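## Task

Get plate B38 read in READER. Press the STAGE key so the reader's stage slides out. If a plate is already sitting on that stage, move it, with its lid still on, so it lies flat within the locators of recovery nest N6. Take B38 out of hotel H1 and bring it to regrip nest RG. Lift its lid off and set that lid upright on lid park LP1. Place B38 on the reader's stage, lying flat within the locators, oriented so its well A1 sits at the stage corner labelled A1. Press START and wait for the lamp to show green once more. After that the stage has to remain retracted, or the read is void. The other plates in H1 must be left undisturbed. Anything that stays in place only because the robot holds it does not count. Finish with the gripper open and the arm moved away.

## Robot and tools

ROBOT AND FRAME
A single arm with six revolute joints and a two-finger gripper. Positions in results use the scene frame: origin on the table surface right under the arm's base, +z up, +x forward, +y to the left when facing along +x. The base itself may sit slightly tilted on the table. For clearance checks, the arm's mounting block or post is treated as part of the arm.

TOOL: execute_actions
Argument "actions" is a list holding zero or one item; optional "pictures" (true/false) asks for camera images. An empty list (LOOK) commands nothing, reports the state and includes pictures. A refused call sends nothing to the robot.
An action is {"rows": [...], "steps": n}. "rows" holds 1 to 15 rows; "steps" is 6 to 15 (default 15), each step lasting 1/30 s. Row k is applied on step k; if there are fewer rows than steps, the final row is held. Every row is one list of 7 numbers for the one arm, in this order: waist, shoulder, elbow, wrist pitch, wrist yaw, wrist roll, gripper opening. The six joint values are absolute target angles in radians, on the same scale as the Joint positions line, not offsets. Stated ranges: waist -2.880..2.880, shoulder 0.000..3.142, elbow 0.000..3.019, wrist pitch -1.693..1.571, wrist yaw -1.571..1.571, wrist roll -2.094..2.094. A real end can differ from these by up to 0.019 rad either way. A target more than 0.019 rad beyond an end, and farther out than the joint's last reported angle, gets the call refused; targets beyond the real end are clipped there, and the result may then say "joint sent to its limit" (possibly about an earlier, still-running action). No such line does not prove more travel is available. The opening is an absolute command from -1 (closed) to +1 (fully open).
A wait is {"steps": n} with n up to 300; it returns once n steps have elapsed since the previous result, and the time you spend composing the reply counts toward them.

MOTION
Joint speed is capped: each step the target fed to a joint stays within a lead of its measured angle (waist 0.264, shoulder 0.32, elbow 0.276, wrist pitch 0.33, wrist yaw 0.186, wrist roll 0.522 rad), and all targets are pulled back if they would place the gripper over 70 mm from where it is. Long moves therefore take several calls. A result is captured 6 steps before its action ends; those last steps run while you reply, and the next action begins after them. The arm keeps heading to the last row sent until it has nearly stopped (slow or blocked counts) or a step is HELD; after that only a new action moves it further. Fingers already moving keep moving. Commands of just a few mm may produce no motion.

RESULT LINES
Joint positions and Joint velocities list the six joints (rad, rad/s) and then the finger-pad gap (m, m/s; 0.094 m = fully open). grip_measured is the measured opening on the command scale; readings may be off by about 1 mm, consistently within a scene. "joint command not followed" means the clearance check altered or blocked targets; HELD marks steps where your row was partly or wholly not sent. MOTOR HOT appears from 85 °C; at 100 °C an OVER-TEMPERATURE FAULT drops the arm and releases the gripper until it cools. Holding loads, even while you think, heats motors, and some heat carries into the next scene.

GRIPPING
Away from ±1, fingers go to where grip_measured equals your command. To hold something, command about 0.03 below grip_measured for a firm grip, less for a lighter one. Pad force tops out near 50-62 N (less on some grippers, less on parts under ~2 mm thick), with a brief harder spike at first contact.

TOOL: zoom_image
{"camera": name, "region": [x0, y0, x1, y1]} in pixels of that camera's latest full image, origin top-left, region at most 504 x 504. Cameras: cam_head_left, cam_head_right, cam_high, cam_low (672x504 each), cam_wrist (616x616).

TOOL: finished_scene
Every reply should contain a tool call; a reply without one stops everything.

DECK AND READER
On the reader the lower key is STAGE (toggles stage out/in) and the upper key is START (runs the cycle and pulls in an extended stage). Press keys straight inward until they switch. Never let the stage begin moving, from either position, while a plate on it is not sitting down in its locators, and never retract it while a lid on it is not resting on a seated plate; either fails the task. H1 has 4 slots, slot 1 lowest; plates sit short end forward and are home when pushed to the back stop. A plate stored reversed shows a blank end; you may slide it out to read it, but return it home in the same orientation. Releasing a plate well before home can tip it off the shelf. On every labelled item, well A1 lies at the labelled short end, in the corner farthest from the labelled long side. Deck labels identify the hotel, lid park and nests.

AVOID
Knocking or placing anything off the table (ends the scene), drops, slips, slams, hard impacts, strong pushes, and holding loads long enough to overheat.

Each tool is called after "Emit:" by a JSON object that holds its "name" and its "arguments".

## Session

Emit:
{"name": "execute_actions", "arguments": {"actions": []}}

Scene clock: 0.00 s of 7000.00 s.
grip_measured=+1.000
Joint positions: [ 1.01   1.173  0.955 -0.203 -0.733 -1.922  0.094]
Joint velocities: [-0.015 -0.024 -0.002  0.002 -0.037  0.022  0.   ]

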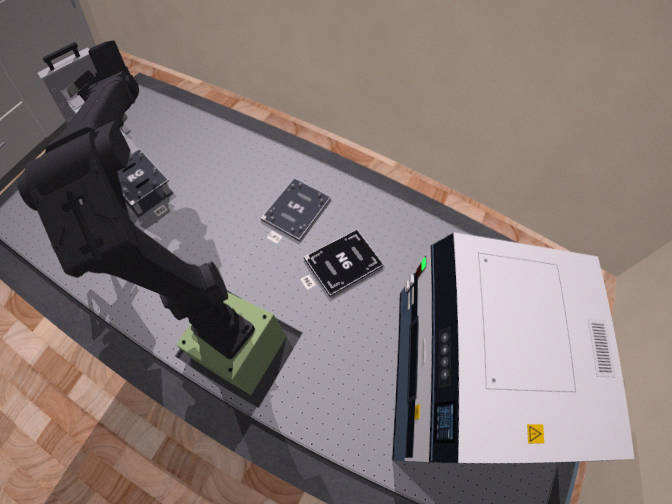

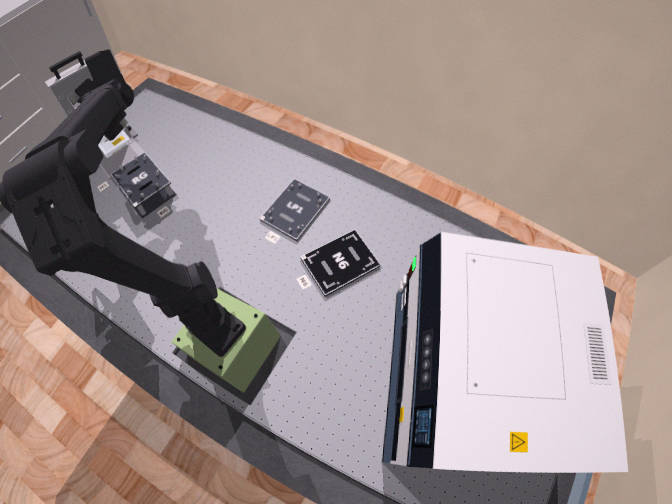

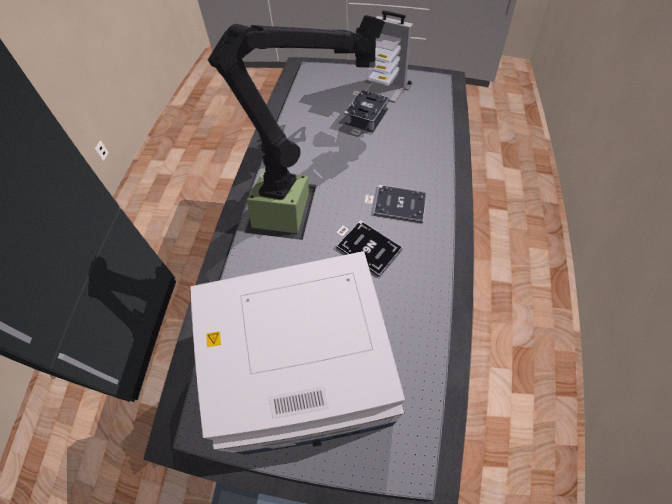

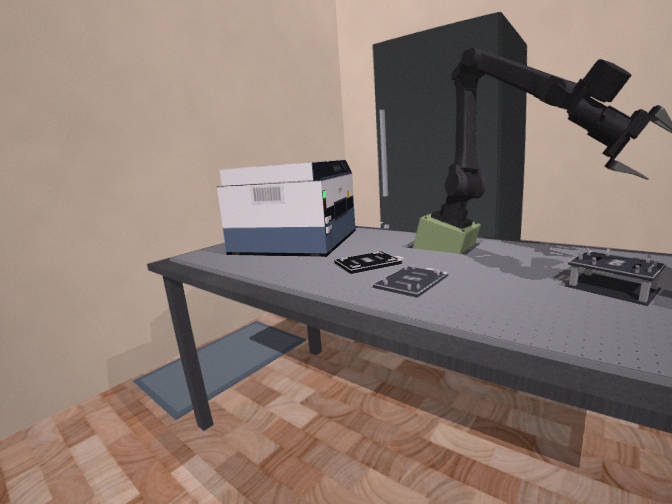

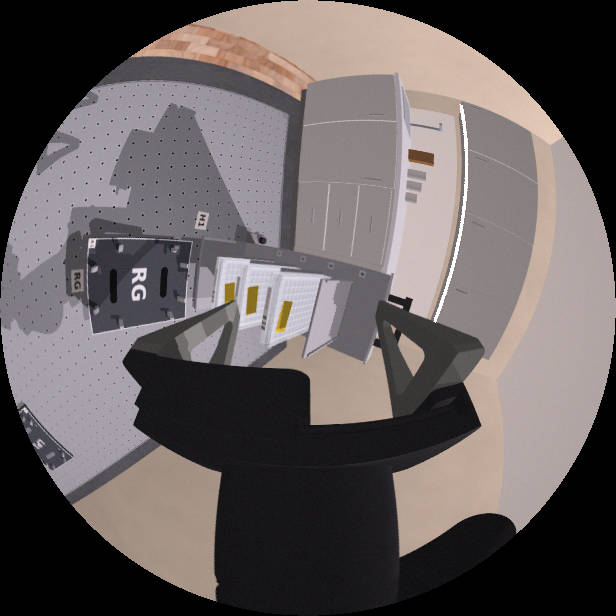

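Emit:
{"name": "execute_actions", "arguments": {"actions": [{"rows":[[0.3,1.2,0.4,0.3,0,0,-1]],"steps":15}]}}

Emit:
{"name": "execute_actions", "arguments": {"actions": [{"steps":40}]}}

Emit:
{"name": "execute_actions", "arguments": {"actions": [{"rows":[[-0.4,1.8,0.1,1.1,0,0,-1]],"steps":15}]}}

Emit:
{"name": "execute_actions", "arguments": {"actions": [{"steps":40}], "pictures": true}}

Scene clock: 2.17 s of 7000.00 s.
grip_measured=-0.970
Joint positions: [ 0.755  1.178  0.643  0.13  -0.378 -1.575  0.001]
Joint velocities: [-1.099  0.054 -1.082  0.632  0.974  1.048 -0.012]
Steps of this call (steps 1 to 56: nothing new was sent; steps 57 to 65: the first 9 steps of this action). Readings (joint positions):
57: [1.005 1.173 0.939 -0.172 -0.701 -1.889]
58: [0.990 1.168 0.912 -0.121 -0.662 -1.849]
60: [0.936 1.169 0.841 -0.032 -0.583 -1.770]
64: [0.793 1.176 0.682 0.107 -0.418 -1.613]
65: the state above

Scene clock: 3.50 s of 7000.00 s.
grip_measured=-0.976
Joint positions: [ 0.289  1.198  0.401  0.282  0.002 -0.016  0.001]
Joint velocities: [-0.005 -0.005 -0.007  0.022 -0.037 -0.139 -0.   ]
Kept back: nothing.
Steps of this call (steps 1 to 6: the last 6 steps of your previous action; steps 7 to 40: the robot went on to your last target). Readings (joint positions):
1: [0.717 1.179 0.604 0.149 -0.335 -1.535]
2: [0.677 1.181 0.567 0.167 -0.289 -1.491]
4: [0.589 1.187 0.503 0.197 -0.186 -1.392]
8: [0.373 1.197 0.421 0.251 -0.017 -1.092]
40: the state above

Scene clock: 3.80 s of 7000.00 s.
grip_measured=-0.976
Joint positions: [-0.009  1.565  0.175  0.703 -0.001 -0.016  0.001]
Joint velocities: [-1.753  2.164 -0.667  2.132 -0.037 -0.051  0.   ]
Steps of this call (steps 1 to 9: the first 9 steps of this action). Readings (joint positions):
1: [0.282 1.207 0.389 0.309 -0.000 -0.016]
2: [0.265 1.225 0.371 0.355 -0.001 -0.016]
4: [0.211 1.287 0.317 0.435 -0.001 -0.016]
8: [0.047 1.494 0.200 0.635 -0.001 -0.016]
9: the state above

Scene clock: 5.13 s of 7000.00 s.
grip_measured=-0.976
Joint positions: [-0.412  1.812  0.105  1.082  0.004 -0.012  0.001]
Joint velocities: [-0.005  0.005 -0.007 -0.007  0.007 -0.022 -0.001]
Kept back: nothing.
Steps of this call (steps 1 to 6: the last 6 steps of your previous action; steps 7 to 30: the robot went on to your last target; steps 31 to 40: nothing new was sent). Readings (joint positions):
1: [-0.076 1.642 0.153 0.787 -0.002 -0.016]
2: [-0.156 1.718 0.133 0.881 -0.002 -0.016]
4: [-0.325 1.818 0.112 1.003 0.001 -0.015]
8: [-0.425 1.828 0.105 1.068 0.004 -0.012]
40: the state above
The arm was judged still, so your last target was given up. Only a new action makes it travel on or press farther. Fingers that are still opening or closing keep moving.

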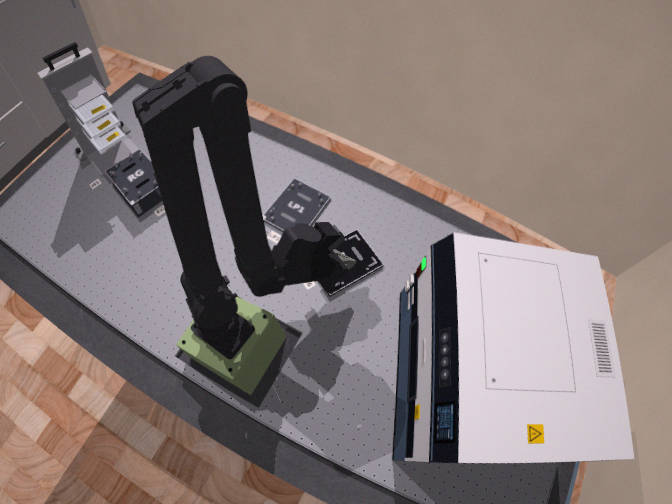

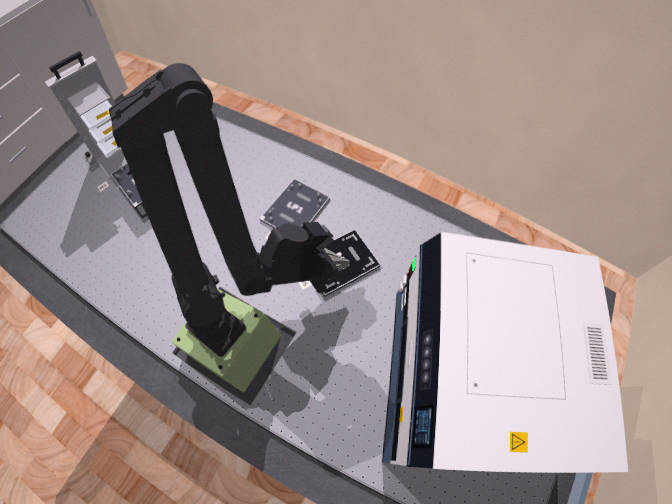

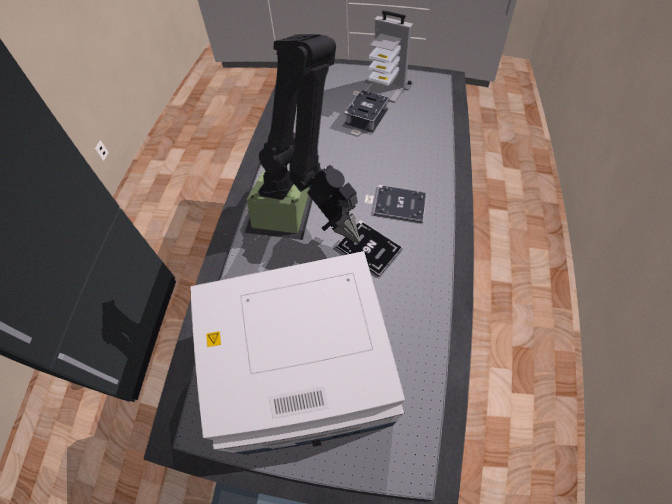

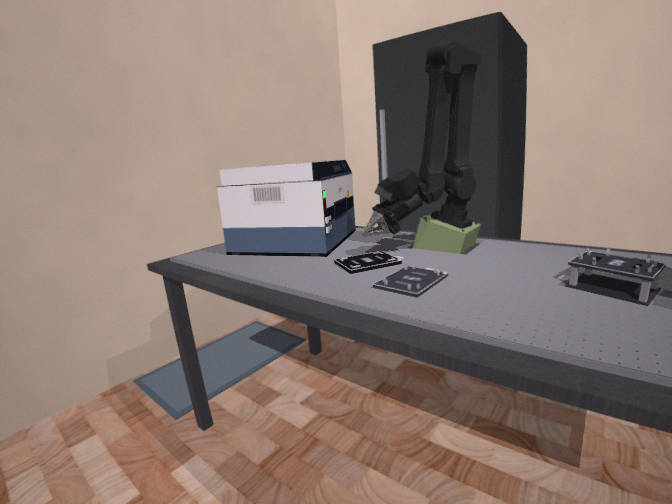

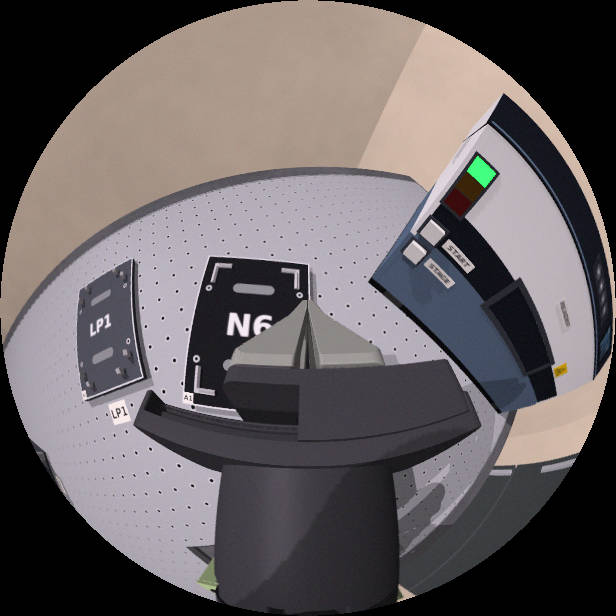

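Add yaw right and pitch up.

Emit:
{"name": "execute_actions", "arguments": {"actions": [{"rows":[[-0.45,1.8,0.15,1.3,0.55,0,-1]],"steps":15}]}}

Emit:
{"name": "execute_actions", "arguments": {"actions": [{"steps":25}], "pictures": true}}

Scene clock: 5.60 s of 7000.00 s.
grip_measured=-0.976
Joint positions: [-0.443  1.81   0.144  1.281  0.545 -0.012  0.001]
Joint velocities: [ 0.005 -0.015  0.012 -0.002 -0.007  0.037  0.001]
Steps of this call (steps 1 to 5: nothing new was sent; steps 6 to 14: the first 9 steps of this action). Readings (joint positions):
6: [-0.412 1.813 0.106 1.118 0.089 -0.012]
7: [-0.418 1.814 0.108 1.176 0.192 -0.012]
9: [-0.432 1.812 0.128 1.248 0.394 -0.012]
13: [-0.443 1.810 0.144 1.281 0.543 -0.012]
14: the state above

Scene clock: 6.43 s of 7000.00 s.
grip_measured=-0.976
Joint positions: [-0.443  1.81   0.144  1.281  0.546 -0.012  0.001]
Joint velocities: [-0.015 -0.015  0.017  0.002 -0.037  0.022  0.001]
Kept back: nothing.
Steps of this call (steps 1 to 6: the last 6 steps of your previous action; steps 7 to 15: the robot went on to your last target; steps 16 to 25: nothing new was sent). Readings (joint positions):
1: [-0.443 1.810 0.144 1.281 0.545 -0.012]
2: [-0.443 1.810 0.144 1.281 0.545 -0.012]
4: [-0.443 1.810 0.144 1.281 0.546 -0.012]
8: [-0.443 1.810 0.144 1.281 0.546 -0.012]
25: the state above
The arm was judged still, so your last target was given up. Only a new action makes it travel on or press farther. Fingers that are still opening or closing keep moving.

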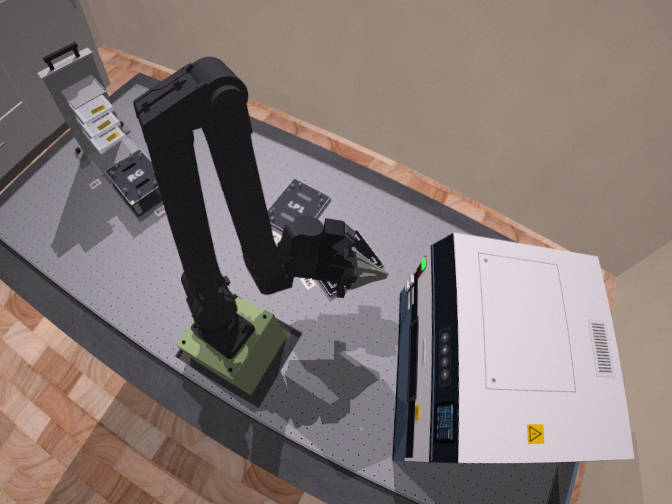

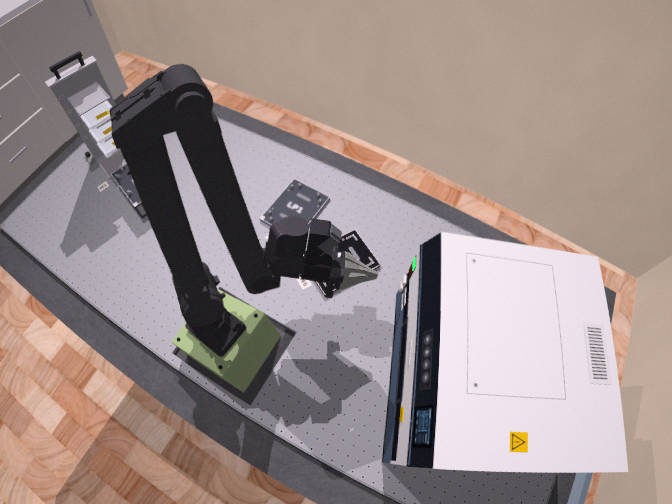

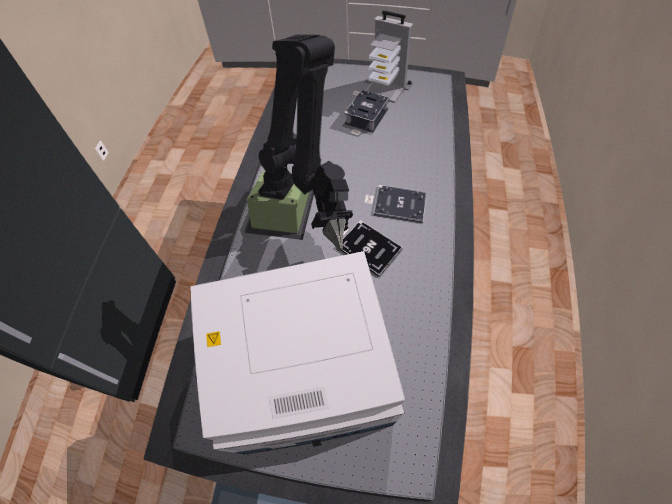

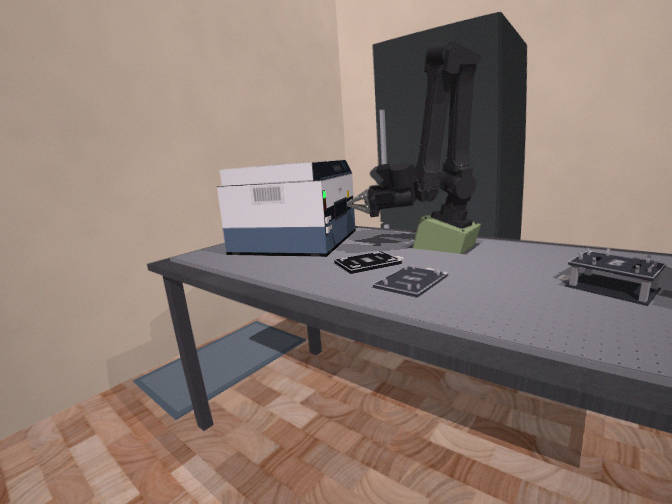

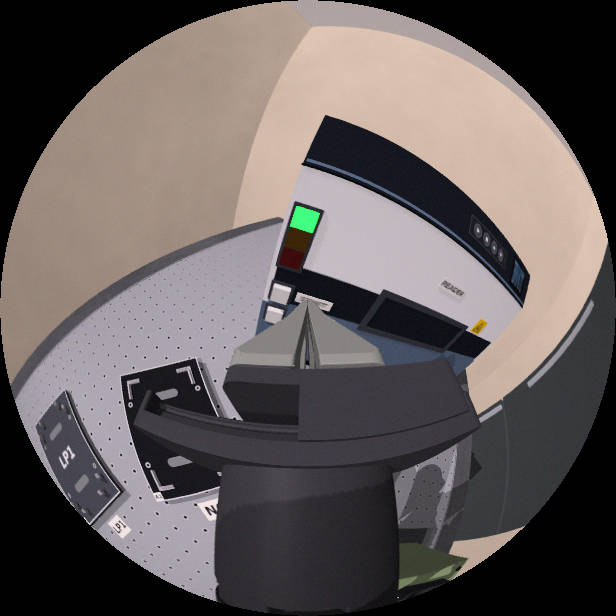

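Emit:
{"name": "execute_actions", "arguments": {"actions": [{"rows":[[-0.45,2.0,0.27,1.25,0.55,0,-1]],"steps":15}]}}

Emit:
{"name": "execute_actions", "arguments": {"actions": [{"steps":25}], "pictures": true}}

Emit:
{"name": "zoom_image", "arguments": {"camera": "cam_low", "region": [300,170,420,260]}}

Scene clock: 6.97 s of 7000.00 s.
grip_measured=-0.976
Joint positions: [-0.443  2.021  0.272  1.252  0.55  -0.012  0.001]
Joint velocities: [-0.015 -0.015  0.012 -0.007  0.007 -0.007 -0.001]
Steps of this call (steps 1 to 7: nothing new was sent; steps 8 to 16: the first 9 steps of this action). Readings (joint positions):
8: [-0.443 1.825 0.153 1.280 0.548 -0.012]
9: [-0.443 1.864 0.175 1.276 0.550 -0.012]
11: [-0.443 1.958 0.233 1.264 0.550 -0.012]
15: [-0.443 2.022 0.273 1.252 0.550 -0.012]
16: the state above

Scene clock: 7.80 s of 7000.00 s.
grip_measured=-0.976
Joint positions: [-0.443  2.019  0.272  1.252  0.55  -0.012  0.001]
Joint velocities: [-0.024  0.015  0.002 -0.037  0.022  0.066 -0.   ]
Kept back: nothing.
Steps of this call (steps 1 to 6: the last 6 steps of your previous action; steps 7 to 15: the robot went on to your last target; steps 16 to 25: nothing new was sent). Readings (joint positions):
1: [-0.443 2.020 0.272 1.252 0.550 -0.012]
2: [-0.443 2.019 0.272 1.252 0.550 -0.012]
4: [-0.443 2.019 0.272 1.252 0.550 -0.012]
8: [-0.443 2.019 0.272 1.252 0.550 -0.012]
25: the state above
The arm was judged still, so your last target was given up. Only a new action makes it travel on or press farther. Fingers that are still opening or closing keep moving.

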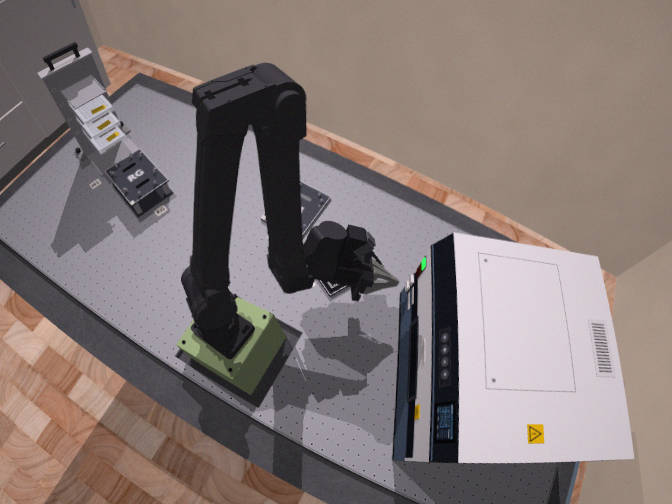

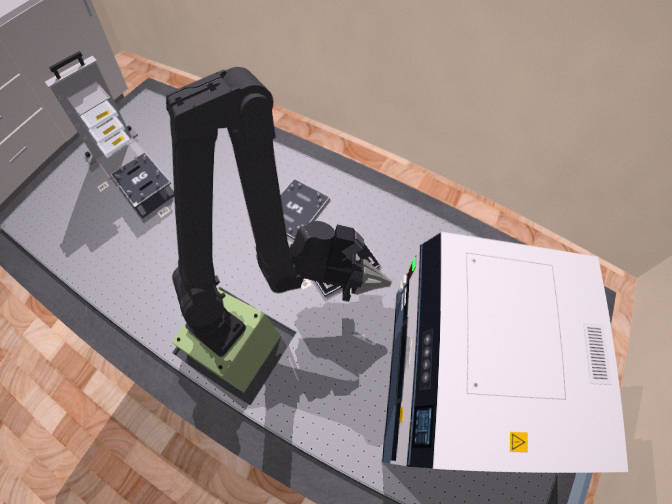

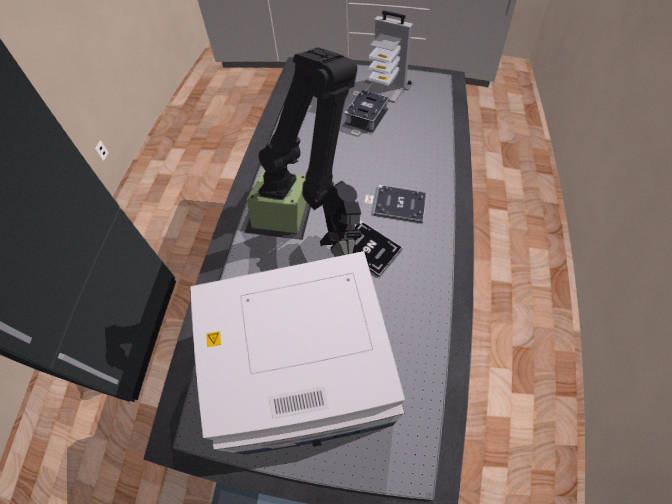

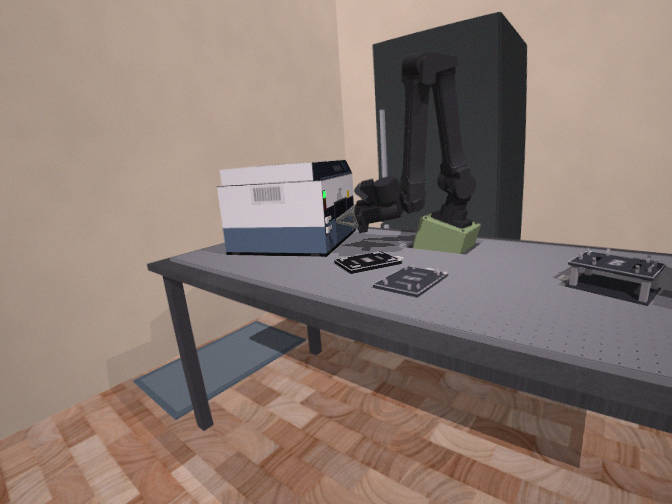

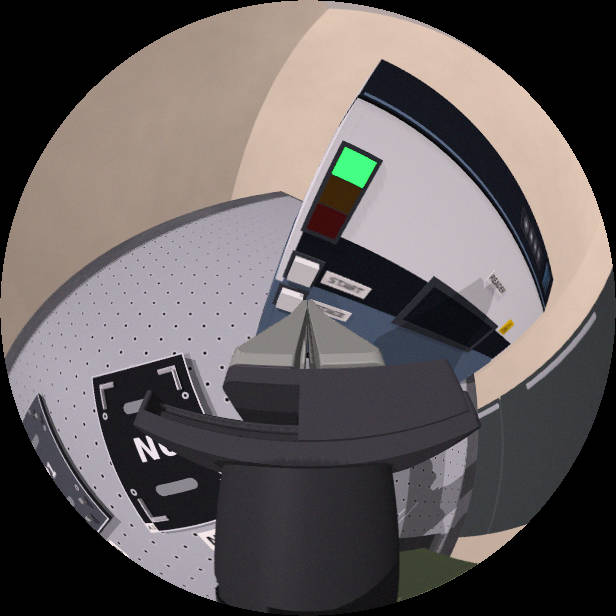

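Region (300, 170, 420, 260) of cam_low's 672x504 image, scaled by 4.200, with more detail than that image has; it fills the top 378 rows of this view, and the rest is white.

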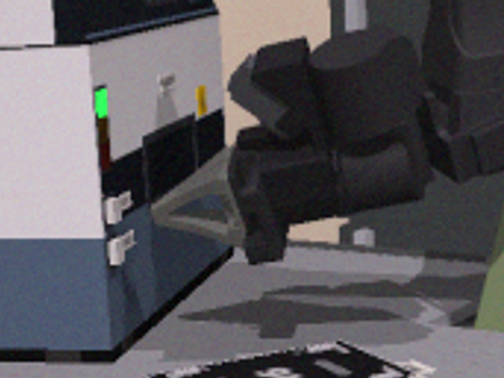

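Emit:
{"name": "execute_actions", "arguments": {"actions": [{"rows":[[-0.45,2.02,0.33,1.10,0.55,0,-1]],"steps":15}]}}

Emit:
{"name": "execute_actions", "arguments": {"actions": [{"steps":15}], "pictures": true}}

Emit:
{"name": "zoom_image", "arguments": {"camera": "cam_low", "region": [300,170,420,260]}}

Scene clock: 8.33 s of 7000.00 s.
grip_measured=-0.976
Joint positions: [-0.443  2.019  0.319  1.109  0.55  -0.012  0.001]
Joint velocities: [-0.005  0.005  0.007 -0.032 -0.037 -0.007 -0.   ]
Steps of this call (steps 1 to 7: nothing new was sent; steps 8 to 16: the first 9 steps of this action). Readings (joint positions):
8: [-0.443 2.018 0.277 1.224 0.550 -0.012]
9: [-0.443 2.018 0.287 1.178 0.550 -0.012]
11: [-0.443 2.019 0.305 1.129 0.550 -0.012]
15: [-0.443 2.019 0.319 1.110 0.550 -0.012]
16: the state above

Scene clock: 8.83 s of 7000.00 s.
grip_measured=-0.976
Joint positions: [-0.443  2.019  0.319  1.107  0.55  -0.012  0.001]
Joint velocities: [-0.005  0.024 -0.002 -0.007  0.007  0.022 -0.   ]
Kept back: nothing.
Steps of this call (steps 1 to 6: the last 6 steps of your previous action; steps 7 to 15: the robot went on to your last target). Readings (joint positions):
1: [-0.443 2.019 0.319 1.108 0.550 -0.012]
2: [-0.443 2.019 0.319 1.108 0.550 -0.012]
4: [-0.443 2.019 0.319 1.107 0.550 -0.012]
8: [-0.443 2.019 0.319 1.107 0.550 -0.012]
15: the state above
The arm was judged still, so your last target was given up. Only a new action makes it travel on or press farther. Fingers that are still opening or closing keep moving.

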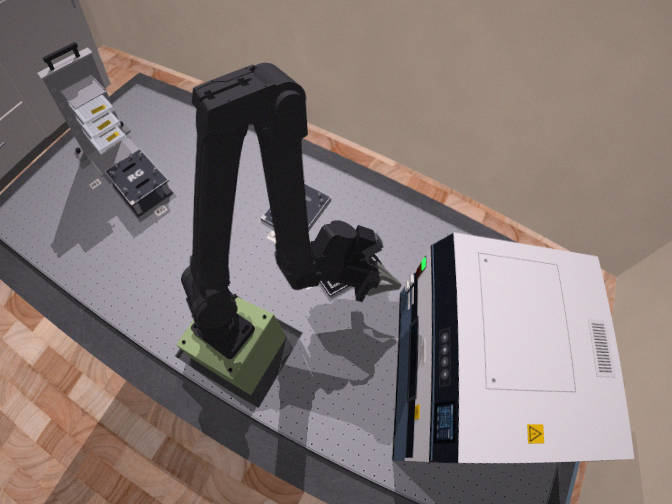

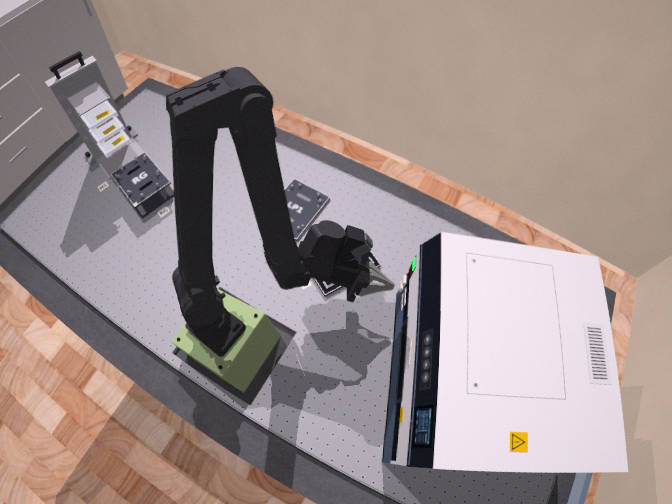

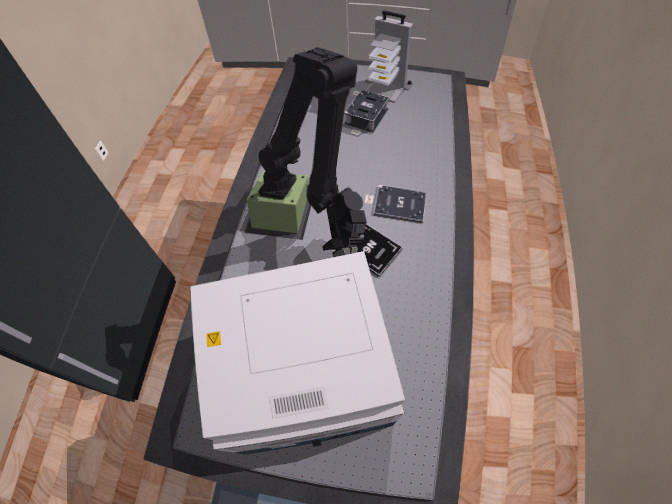

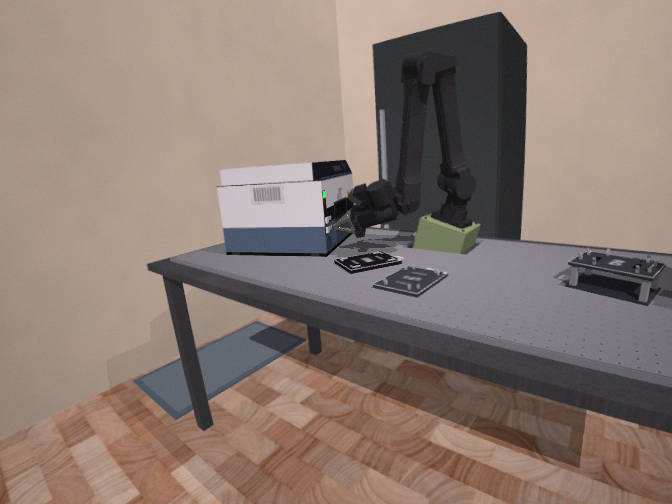

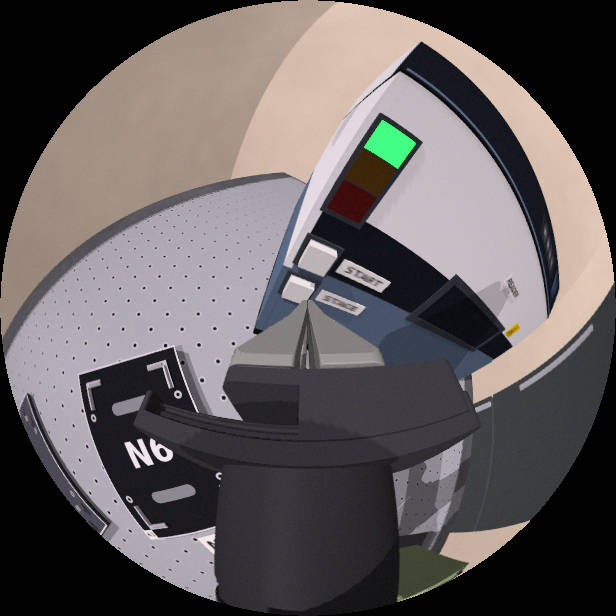

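Region (300, 170, 420, 260) of cam_low's 672x504 image, scaled by 4.200, with more detail than that image has; it fills the top 378 rows of this view, and the rest is white.

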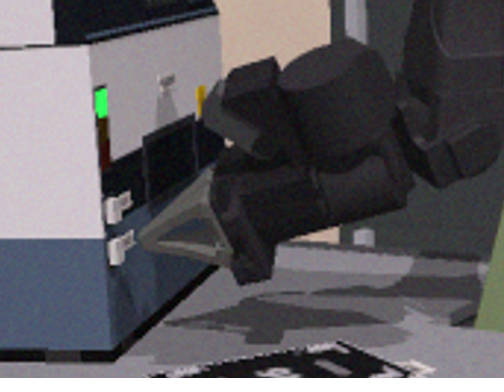

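Good height. Push.

Emit:
{"name": "execute_actions", "arguments": {"actions": [{"rows":[[-0.48,2.02,0.43,1.03,0.55,0,-1]],"steps":15}]}}

Emit:
{"name": "execute_actions", "arguments": {"actions": [{"steps":10}], "pictures": true}}

Scene clock: 9.27 s of 7000.00 s.
grip_measured=-0.977
Joint positions: [-0.457  2.019  0.38   1.037  0.552 -0.011  0.001]
Joint velocities: [-0.005 -0.024  0.002 -0.012 -0.11  -0.007 -0.   ]
Steps of this call (steps 1 to 4: nothing new was sent; steps 5 to 13: the first 9 steps of this action). Readings (joint positions):
5: [-0.444 2.019 0.328 1.092 0.550 -0.012]
6: [-0.449 2.019 0.345 1.068 0.550 -0.012]
8: [-0.459 2.020 0.381 1.042 0.552 -0.011]
12: [-0.457 2.019 0.380 1.037 0.552 -0.011]
13: the state above

Scene clock: 9.60 s of 7000.00 s.
grip_measured=-0.977
Joint positions: [-0.457  2.019  0.38   1.037  0.552 -0.011  0.001]
Joint velocities: [-0.005 -0.005  0.007  0.007 -0.022 -0.095  0.001]
Kept back: nothing.
Steps of this call (steps 1 to 6: the last 6 steps of your previous action; steps 7 to 10: the robot went on to your last target). Readings (joint positions):
1: [-0.457 2.019 0.380 1.037 0.552 -0.011]
2: [-0.457 2.019 0.380 1.037 0.552 -0.011]
4: [-0.457 2.019 0.380 1.037 0.552 -0.011]
8: [-0.457 2.019 0.380 1.037 0.552 -0.011]
10: the state above

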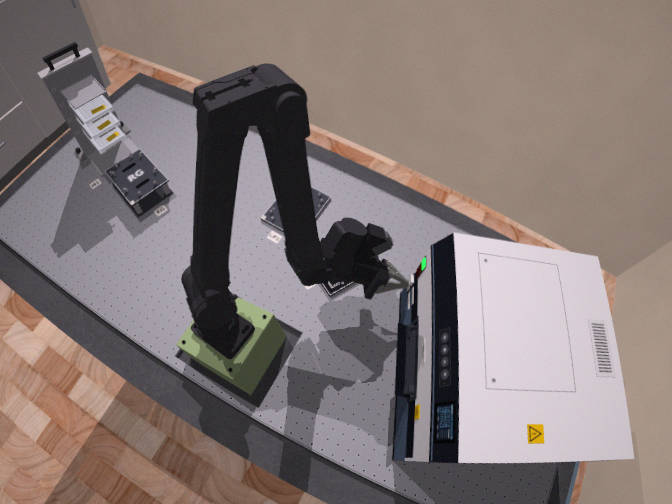

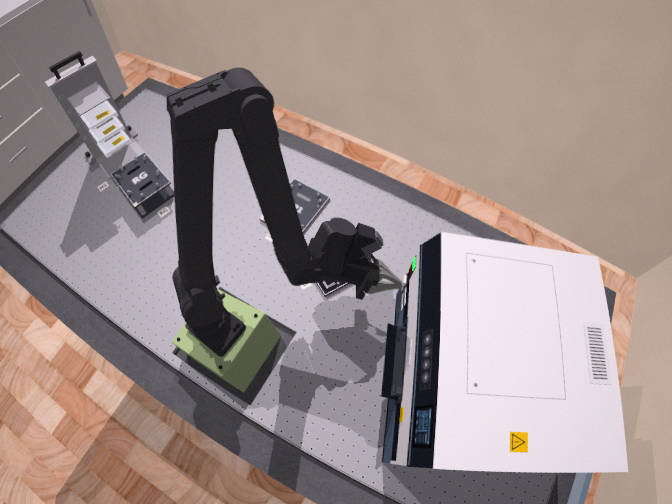

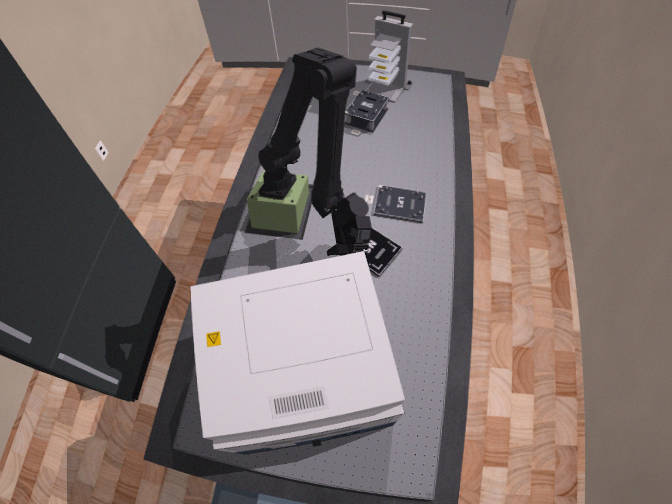

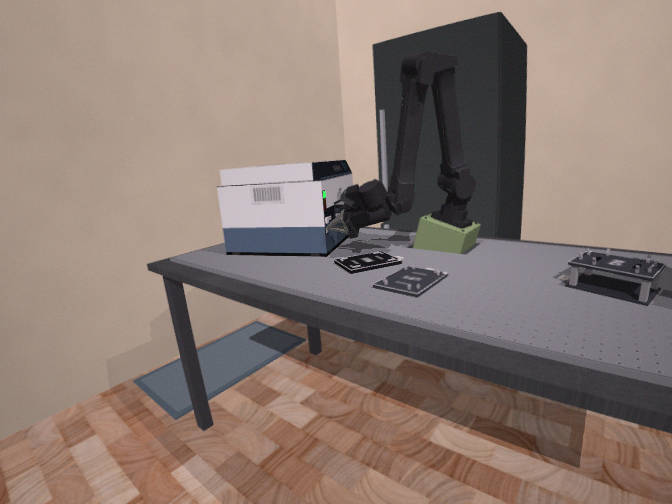

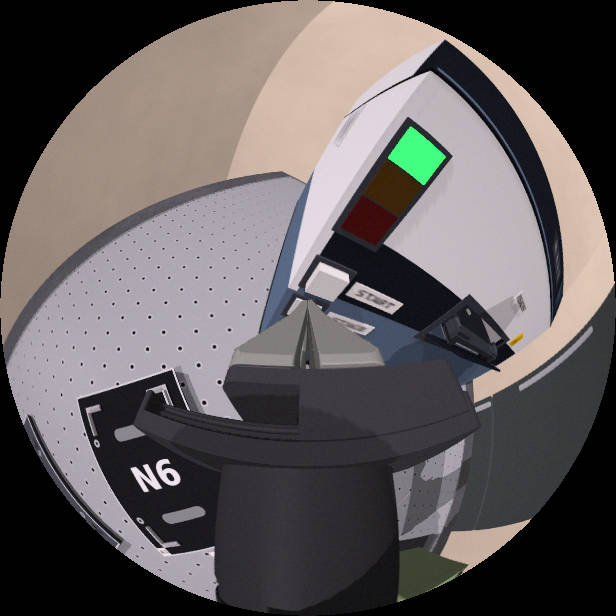

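Moving. Retreat and go look at hotel.

Emit:
{"name": "execute_actions", "arguments": {"actions": [{"rows":[[-0.38,2.0,0.25,1.2,0.55,0,-1]],"steps":12}]}}

Emit:
{"name": "execute_actions", "arguments": {"actions": [{"rows":[[-0.2,1.4,0.4,0.8,0.2,0,1]],"steps":15}]}}

Emit:
{"name": "execute_actions", "arguments": {"actions": [{"steps":25}]}}

Emit:
{"name": "execute_actions", "arguments": {"actions": [{"rows":[[1.1,1.4,0.6,0.75,0,0,1]],"steps":15}]}}

Emit:
{"name": "execute_actions", "arguments": {"actions": [{"steps":50}], "pictures": true}}

Scene clock: 10.10 s of 7000.00 s.
grip_measured=-0.977
Joint positions: [-0.383  2.012  0.247  1.171  0.551 -0.011  0.001]
Joint velocities: [ 0.122 -0.005 -0.198  0.061 -0.022 -0.066  0.   ]
Steps of this call (steps 1 to 9: the robot went on to your last target; steps 10 to 15: the first 6 steps of this action). Readings (joint positions):
10: [-0.451 2.019 0.365 1.066 0.551 -0.011]
11: [-0.437 2.018 0.337 1.113 0.551 -0.011]
13: [-0.403 2.012 0.277 1.161 0.551 -0.011]
15: the state above

Scene clock: 10.60 s of 7000.00 s.
grip_measured=+1.000
Joint positions: [-0.232  1.607  0.347  0.862  0.225 -0.011  0.094]
Joint velocities: [ 0.249 -1.734  0.188 -0.462 -0.286 -0.051  0.   ]
Steps of this call (steps 1 to 6: the last 6 steps of your previous action; steps 7 to 15: the first 9 steps of this action). Readings (joint positions):
7: [-0.377 1.998 0.250 1.146 0.512 -0.011]
8: [-0.361 1.967 0.260 1.082 0.462 -0.011]
10: [-0.314 1.881 0.289 0.982 0.360 -0.011]
14: [-0.242 1.667 0.340 0.877 0.237 -0.011]
15: the state above

Scene clock: 11.43 s of 7000.00 s.
grip_measured=+1.000
Joint positions: [-0.209  1.397  0.378  0.805  0.204 -0.011  0.094]
Joint velocities: [-0.015  0.005  0.007 -0.012 -0.051 -0.007  0.   ]
Kept back: nothing.
Steps of this call (steps 1 to 6: the last 6 steps of your previous action; steps 7 to 25: the robot went on to your last target). Readings (joint positions):
1: [-0.224 1.548 0.354 0.846 0.215 -0.011]
2: [-0.217 1.490 0.359 0.833 0.208 -0.011]
4: [-0.210 1.400 0.370 0.823 0.204 -0.011]
8: [-0.209 1.366 0.378 0.818 0.204 -0.011]
25: the state above

Scene clock: 11.73 s of 7000.00 s.
grip_measured=+1.000
Joint positions: [ 0.104  1.397  0.487  0.77   0.023 -0.011  0.094]
Joint velocities: [ 1.382  0.005  0.344 -0.046 -0.168 -0.051  0.   ]
Steps of this call (steps 1 to 9: the first 9 steps of this action). Readings (joint positions):
1: [-0.202 1.397 0.382 0.801 0.172 -0.011]
2: [-0.182 1.397 0.390 0.793 0.135 -0.011]
4: [-0.114 1.397 0.414 0.782 0.081 -0.011]
8: [0.056 1.397 0.474 0.772 0.029 -0.011]
9: the state above

Scene clock: 13.40 s of 7000.00 s.
grip_measured=+1.000
Joint positions: [ 1.111  1.397  0.562  0.756 -0.004 -0.011  0.094]
Joint velocities: [-0.005 -0.005  0.002  0.002 -0.022  0.007  0.   ]
Kept back: nothing.
Steps of this call (steps 1 to 6: the last 6 steps of your previous action; steps 7 to 45: the robot went on to your last target; steps 46 to 50: nothing new was sent). Readings (joint positions):
1: [0.152 1.397 0.498 0.769 0.019 -0.011]
2: [0.202 1.397 0.507 0.768 0.015 -0.011]
4: [0.306 1.397 0.522 0.767 0.012 -0.011]
8: [0.520 1.397 0.533 0.765 0.008 -0.011]
50: the state above
The arm was judged still, so your last target was given up. Only a new action makes it travel on or press farther. Fingers that are still opening or closing keep moving.

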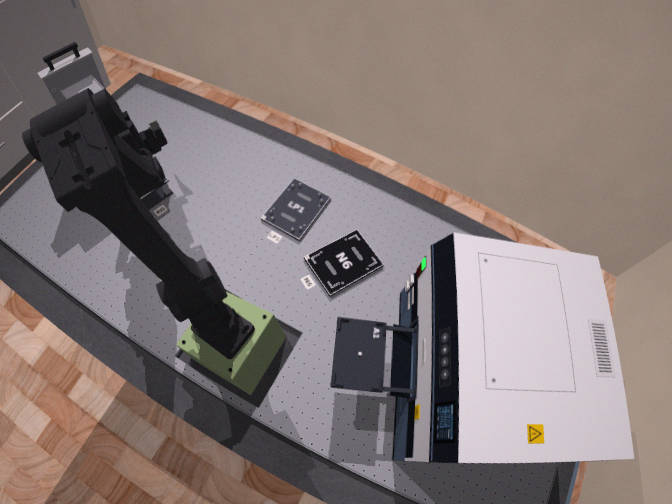

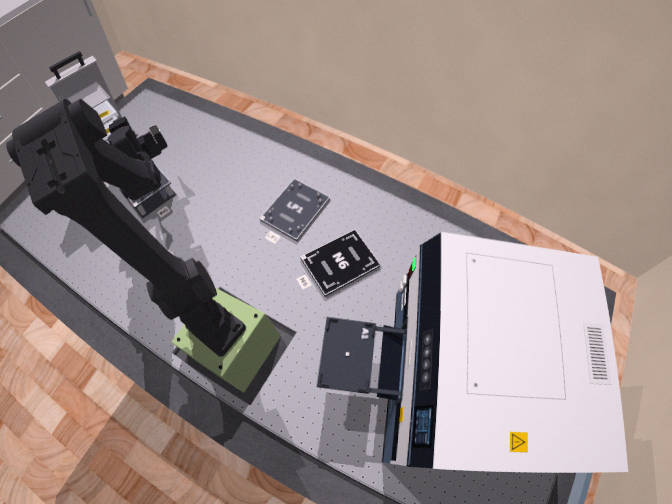

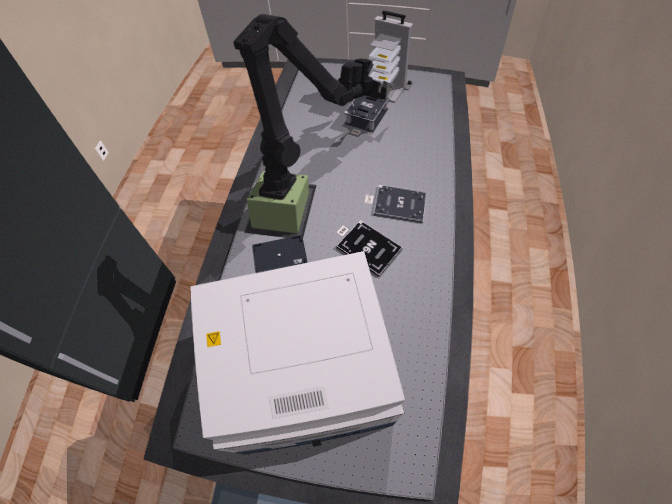

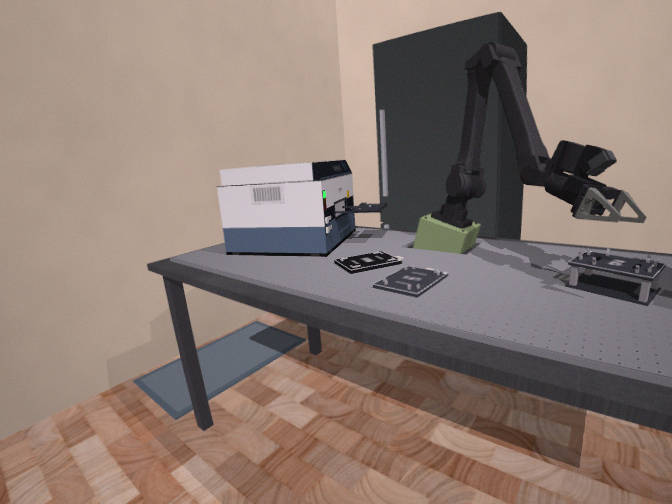

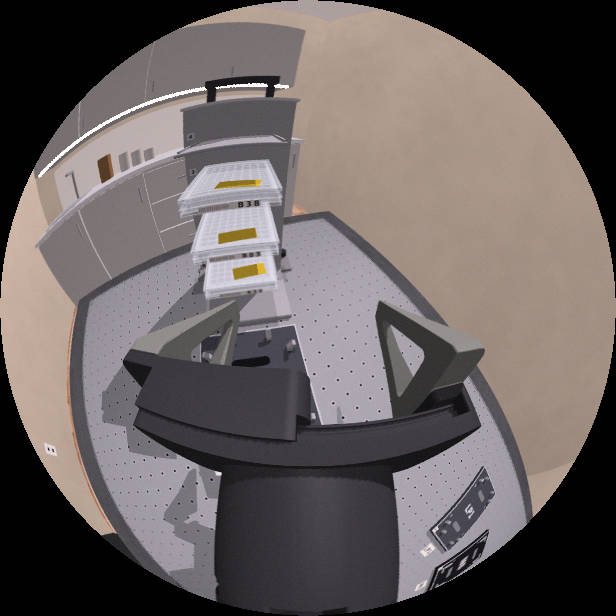

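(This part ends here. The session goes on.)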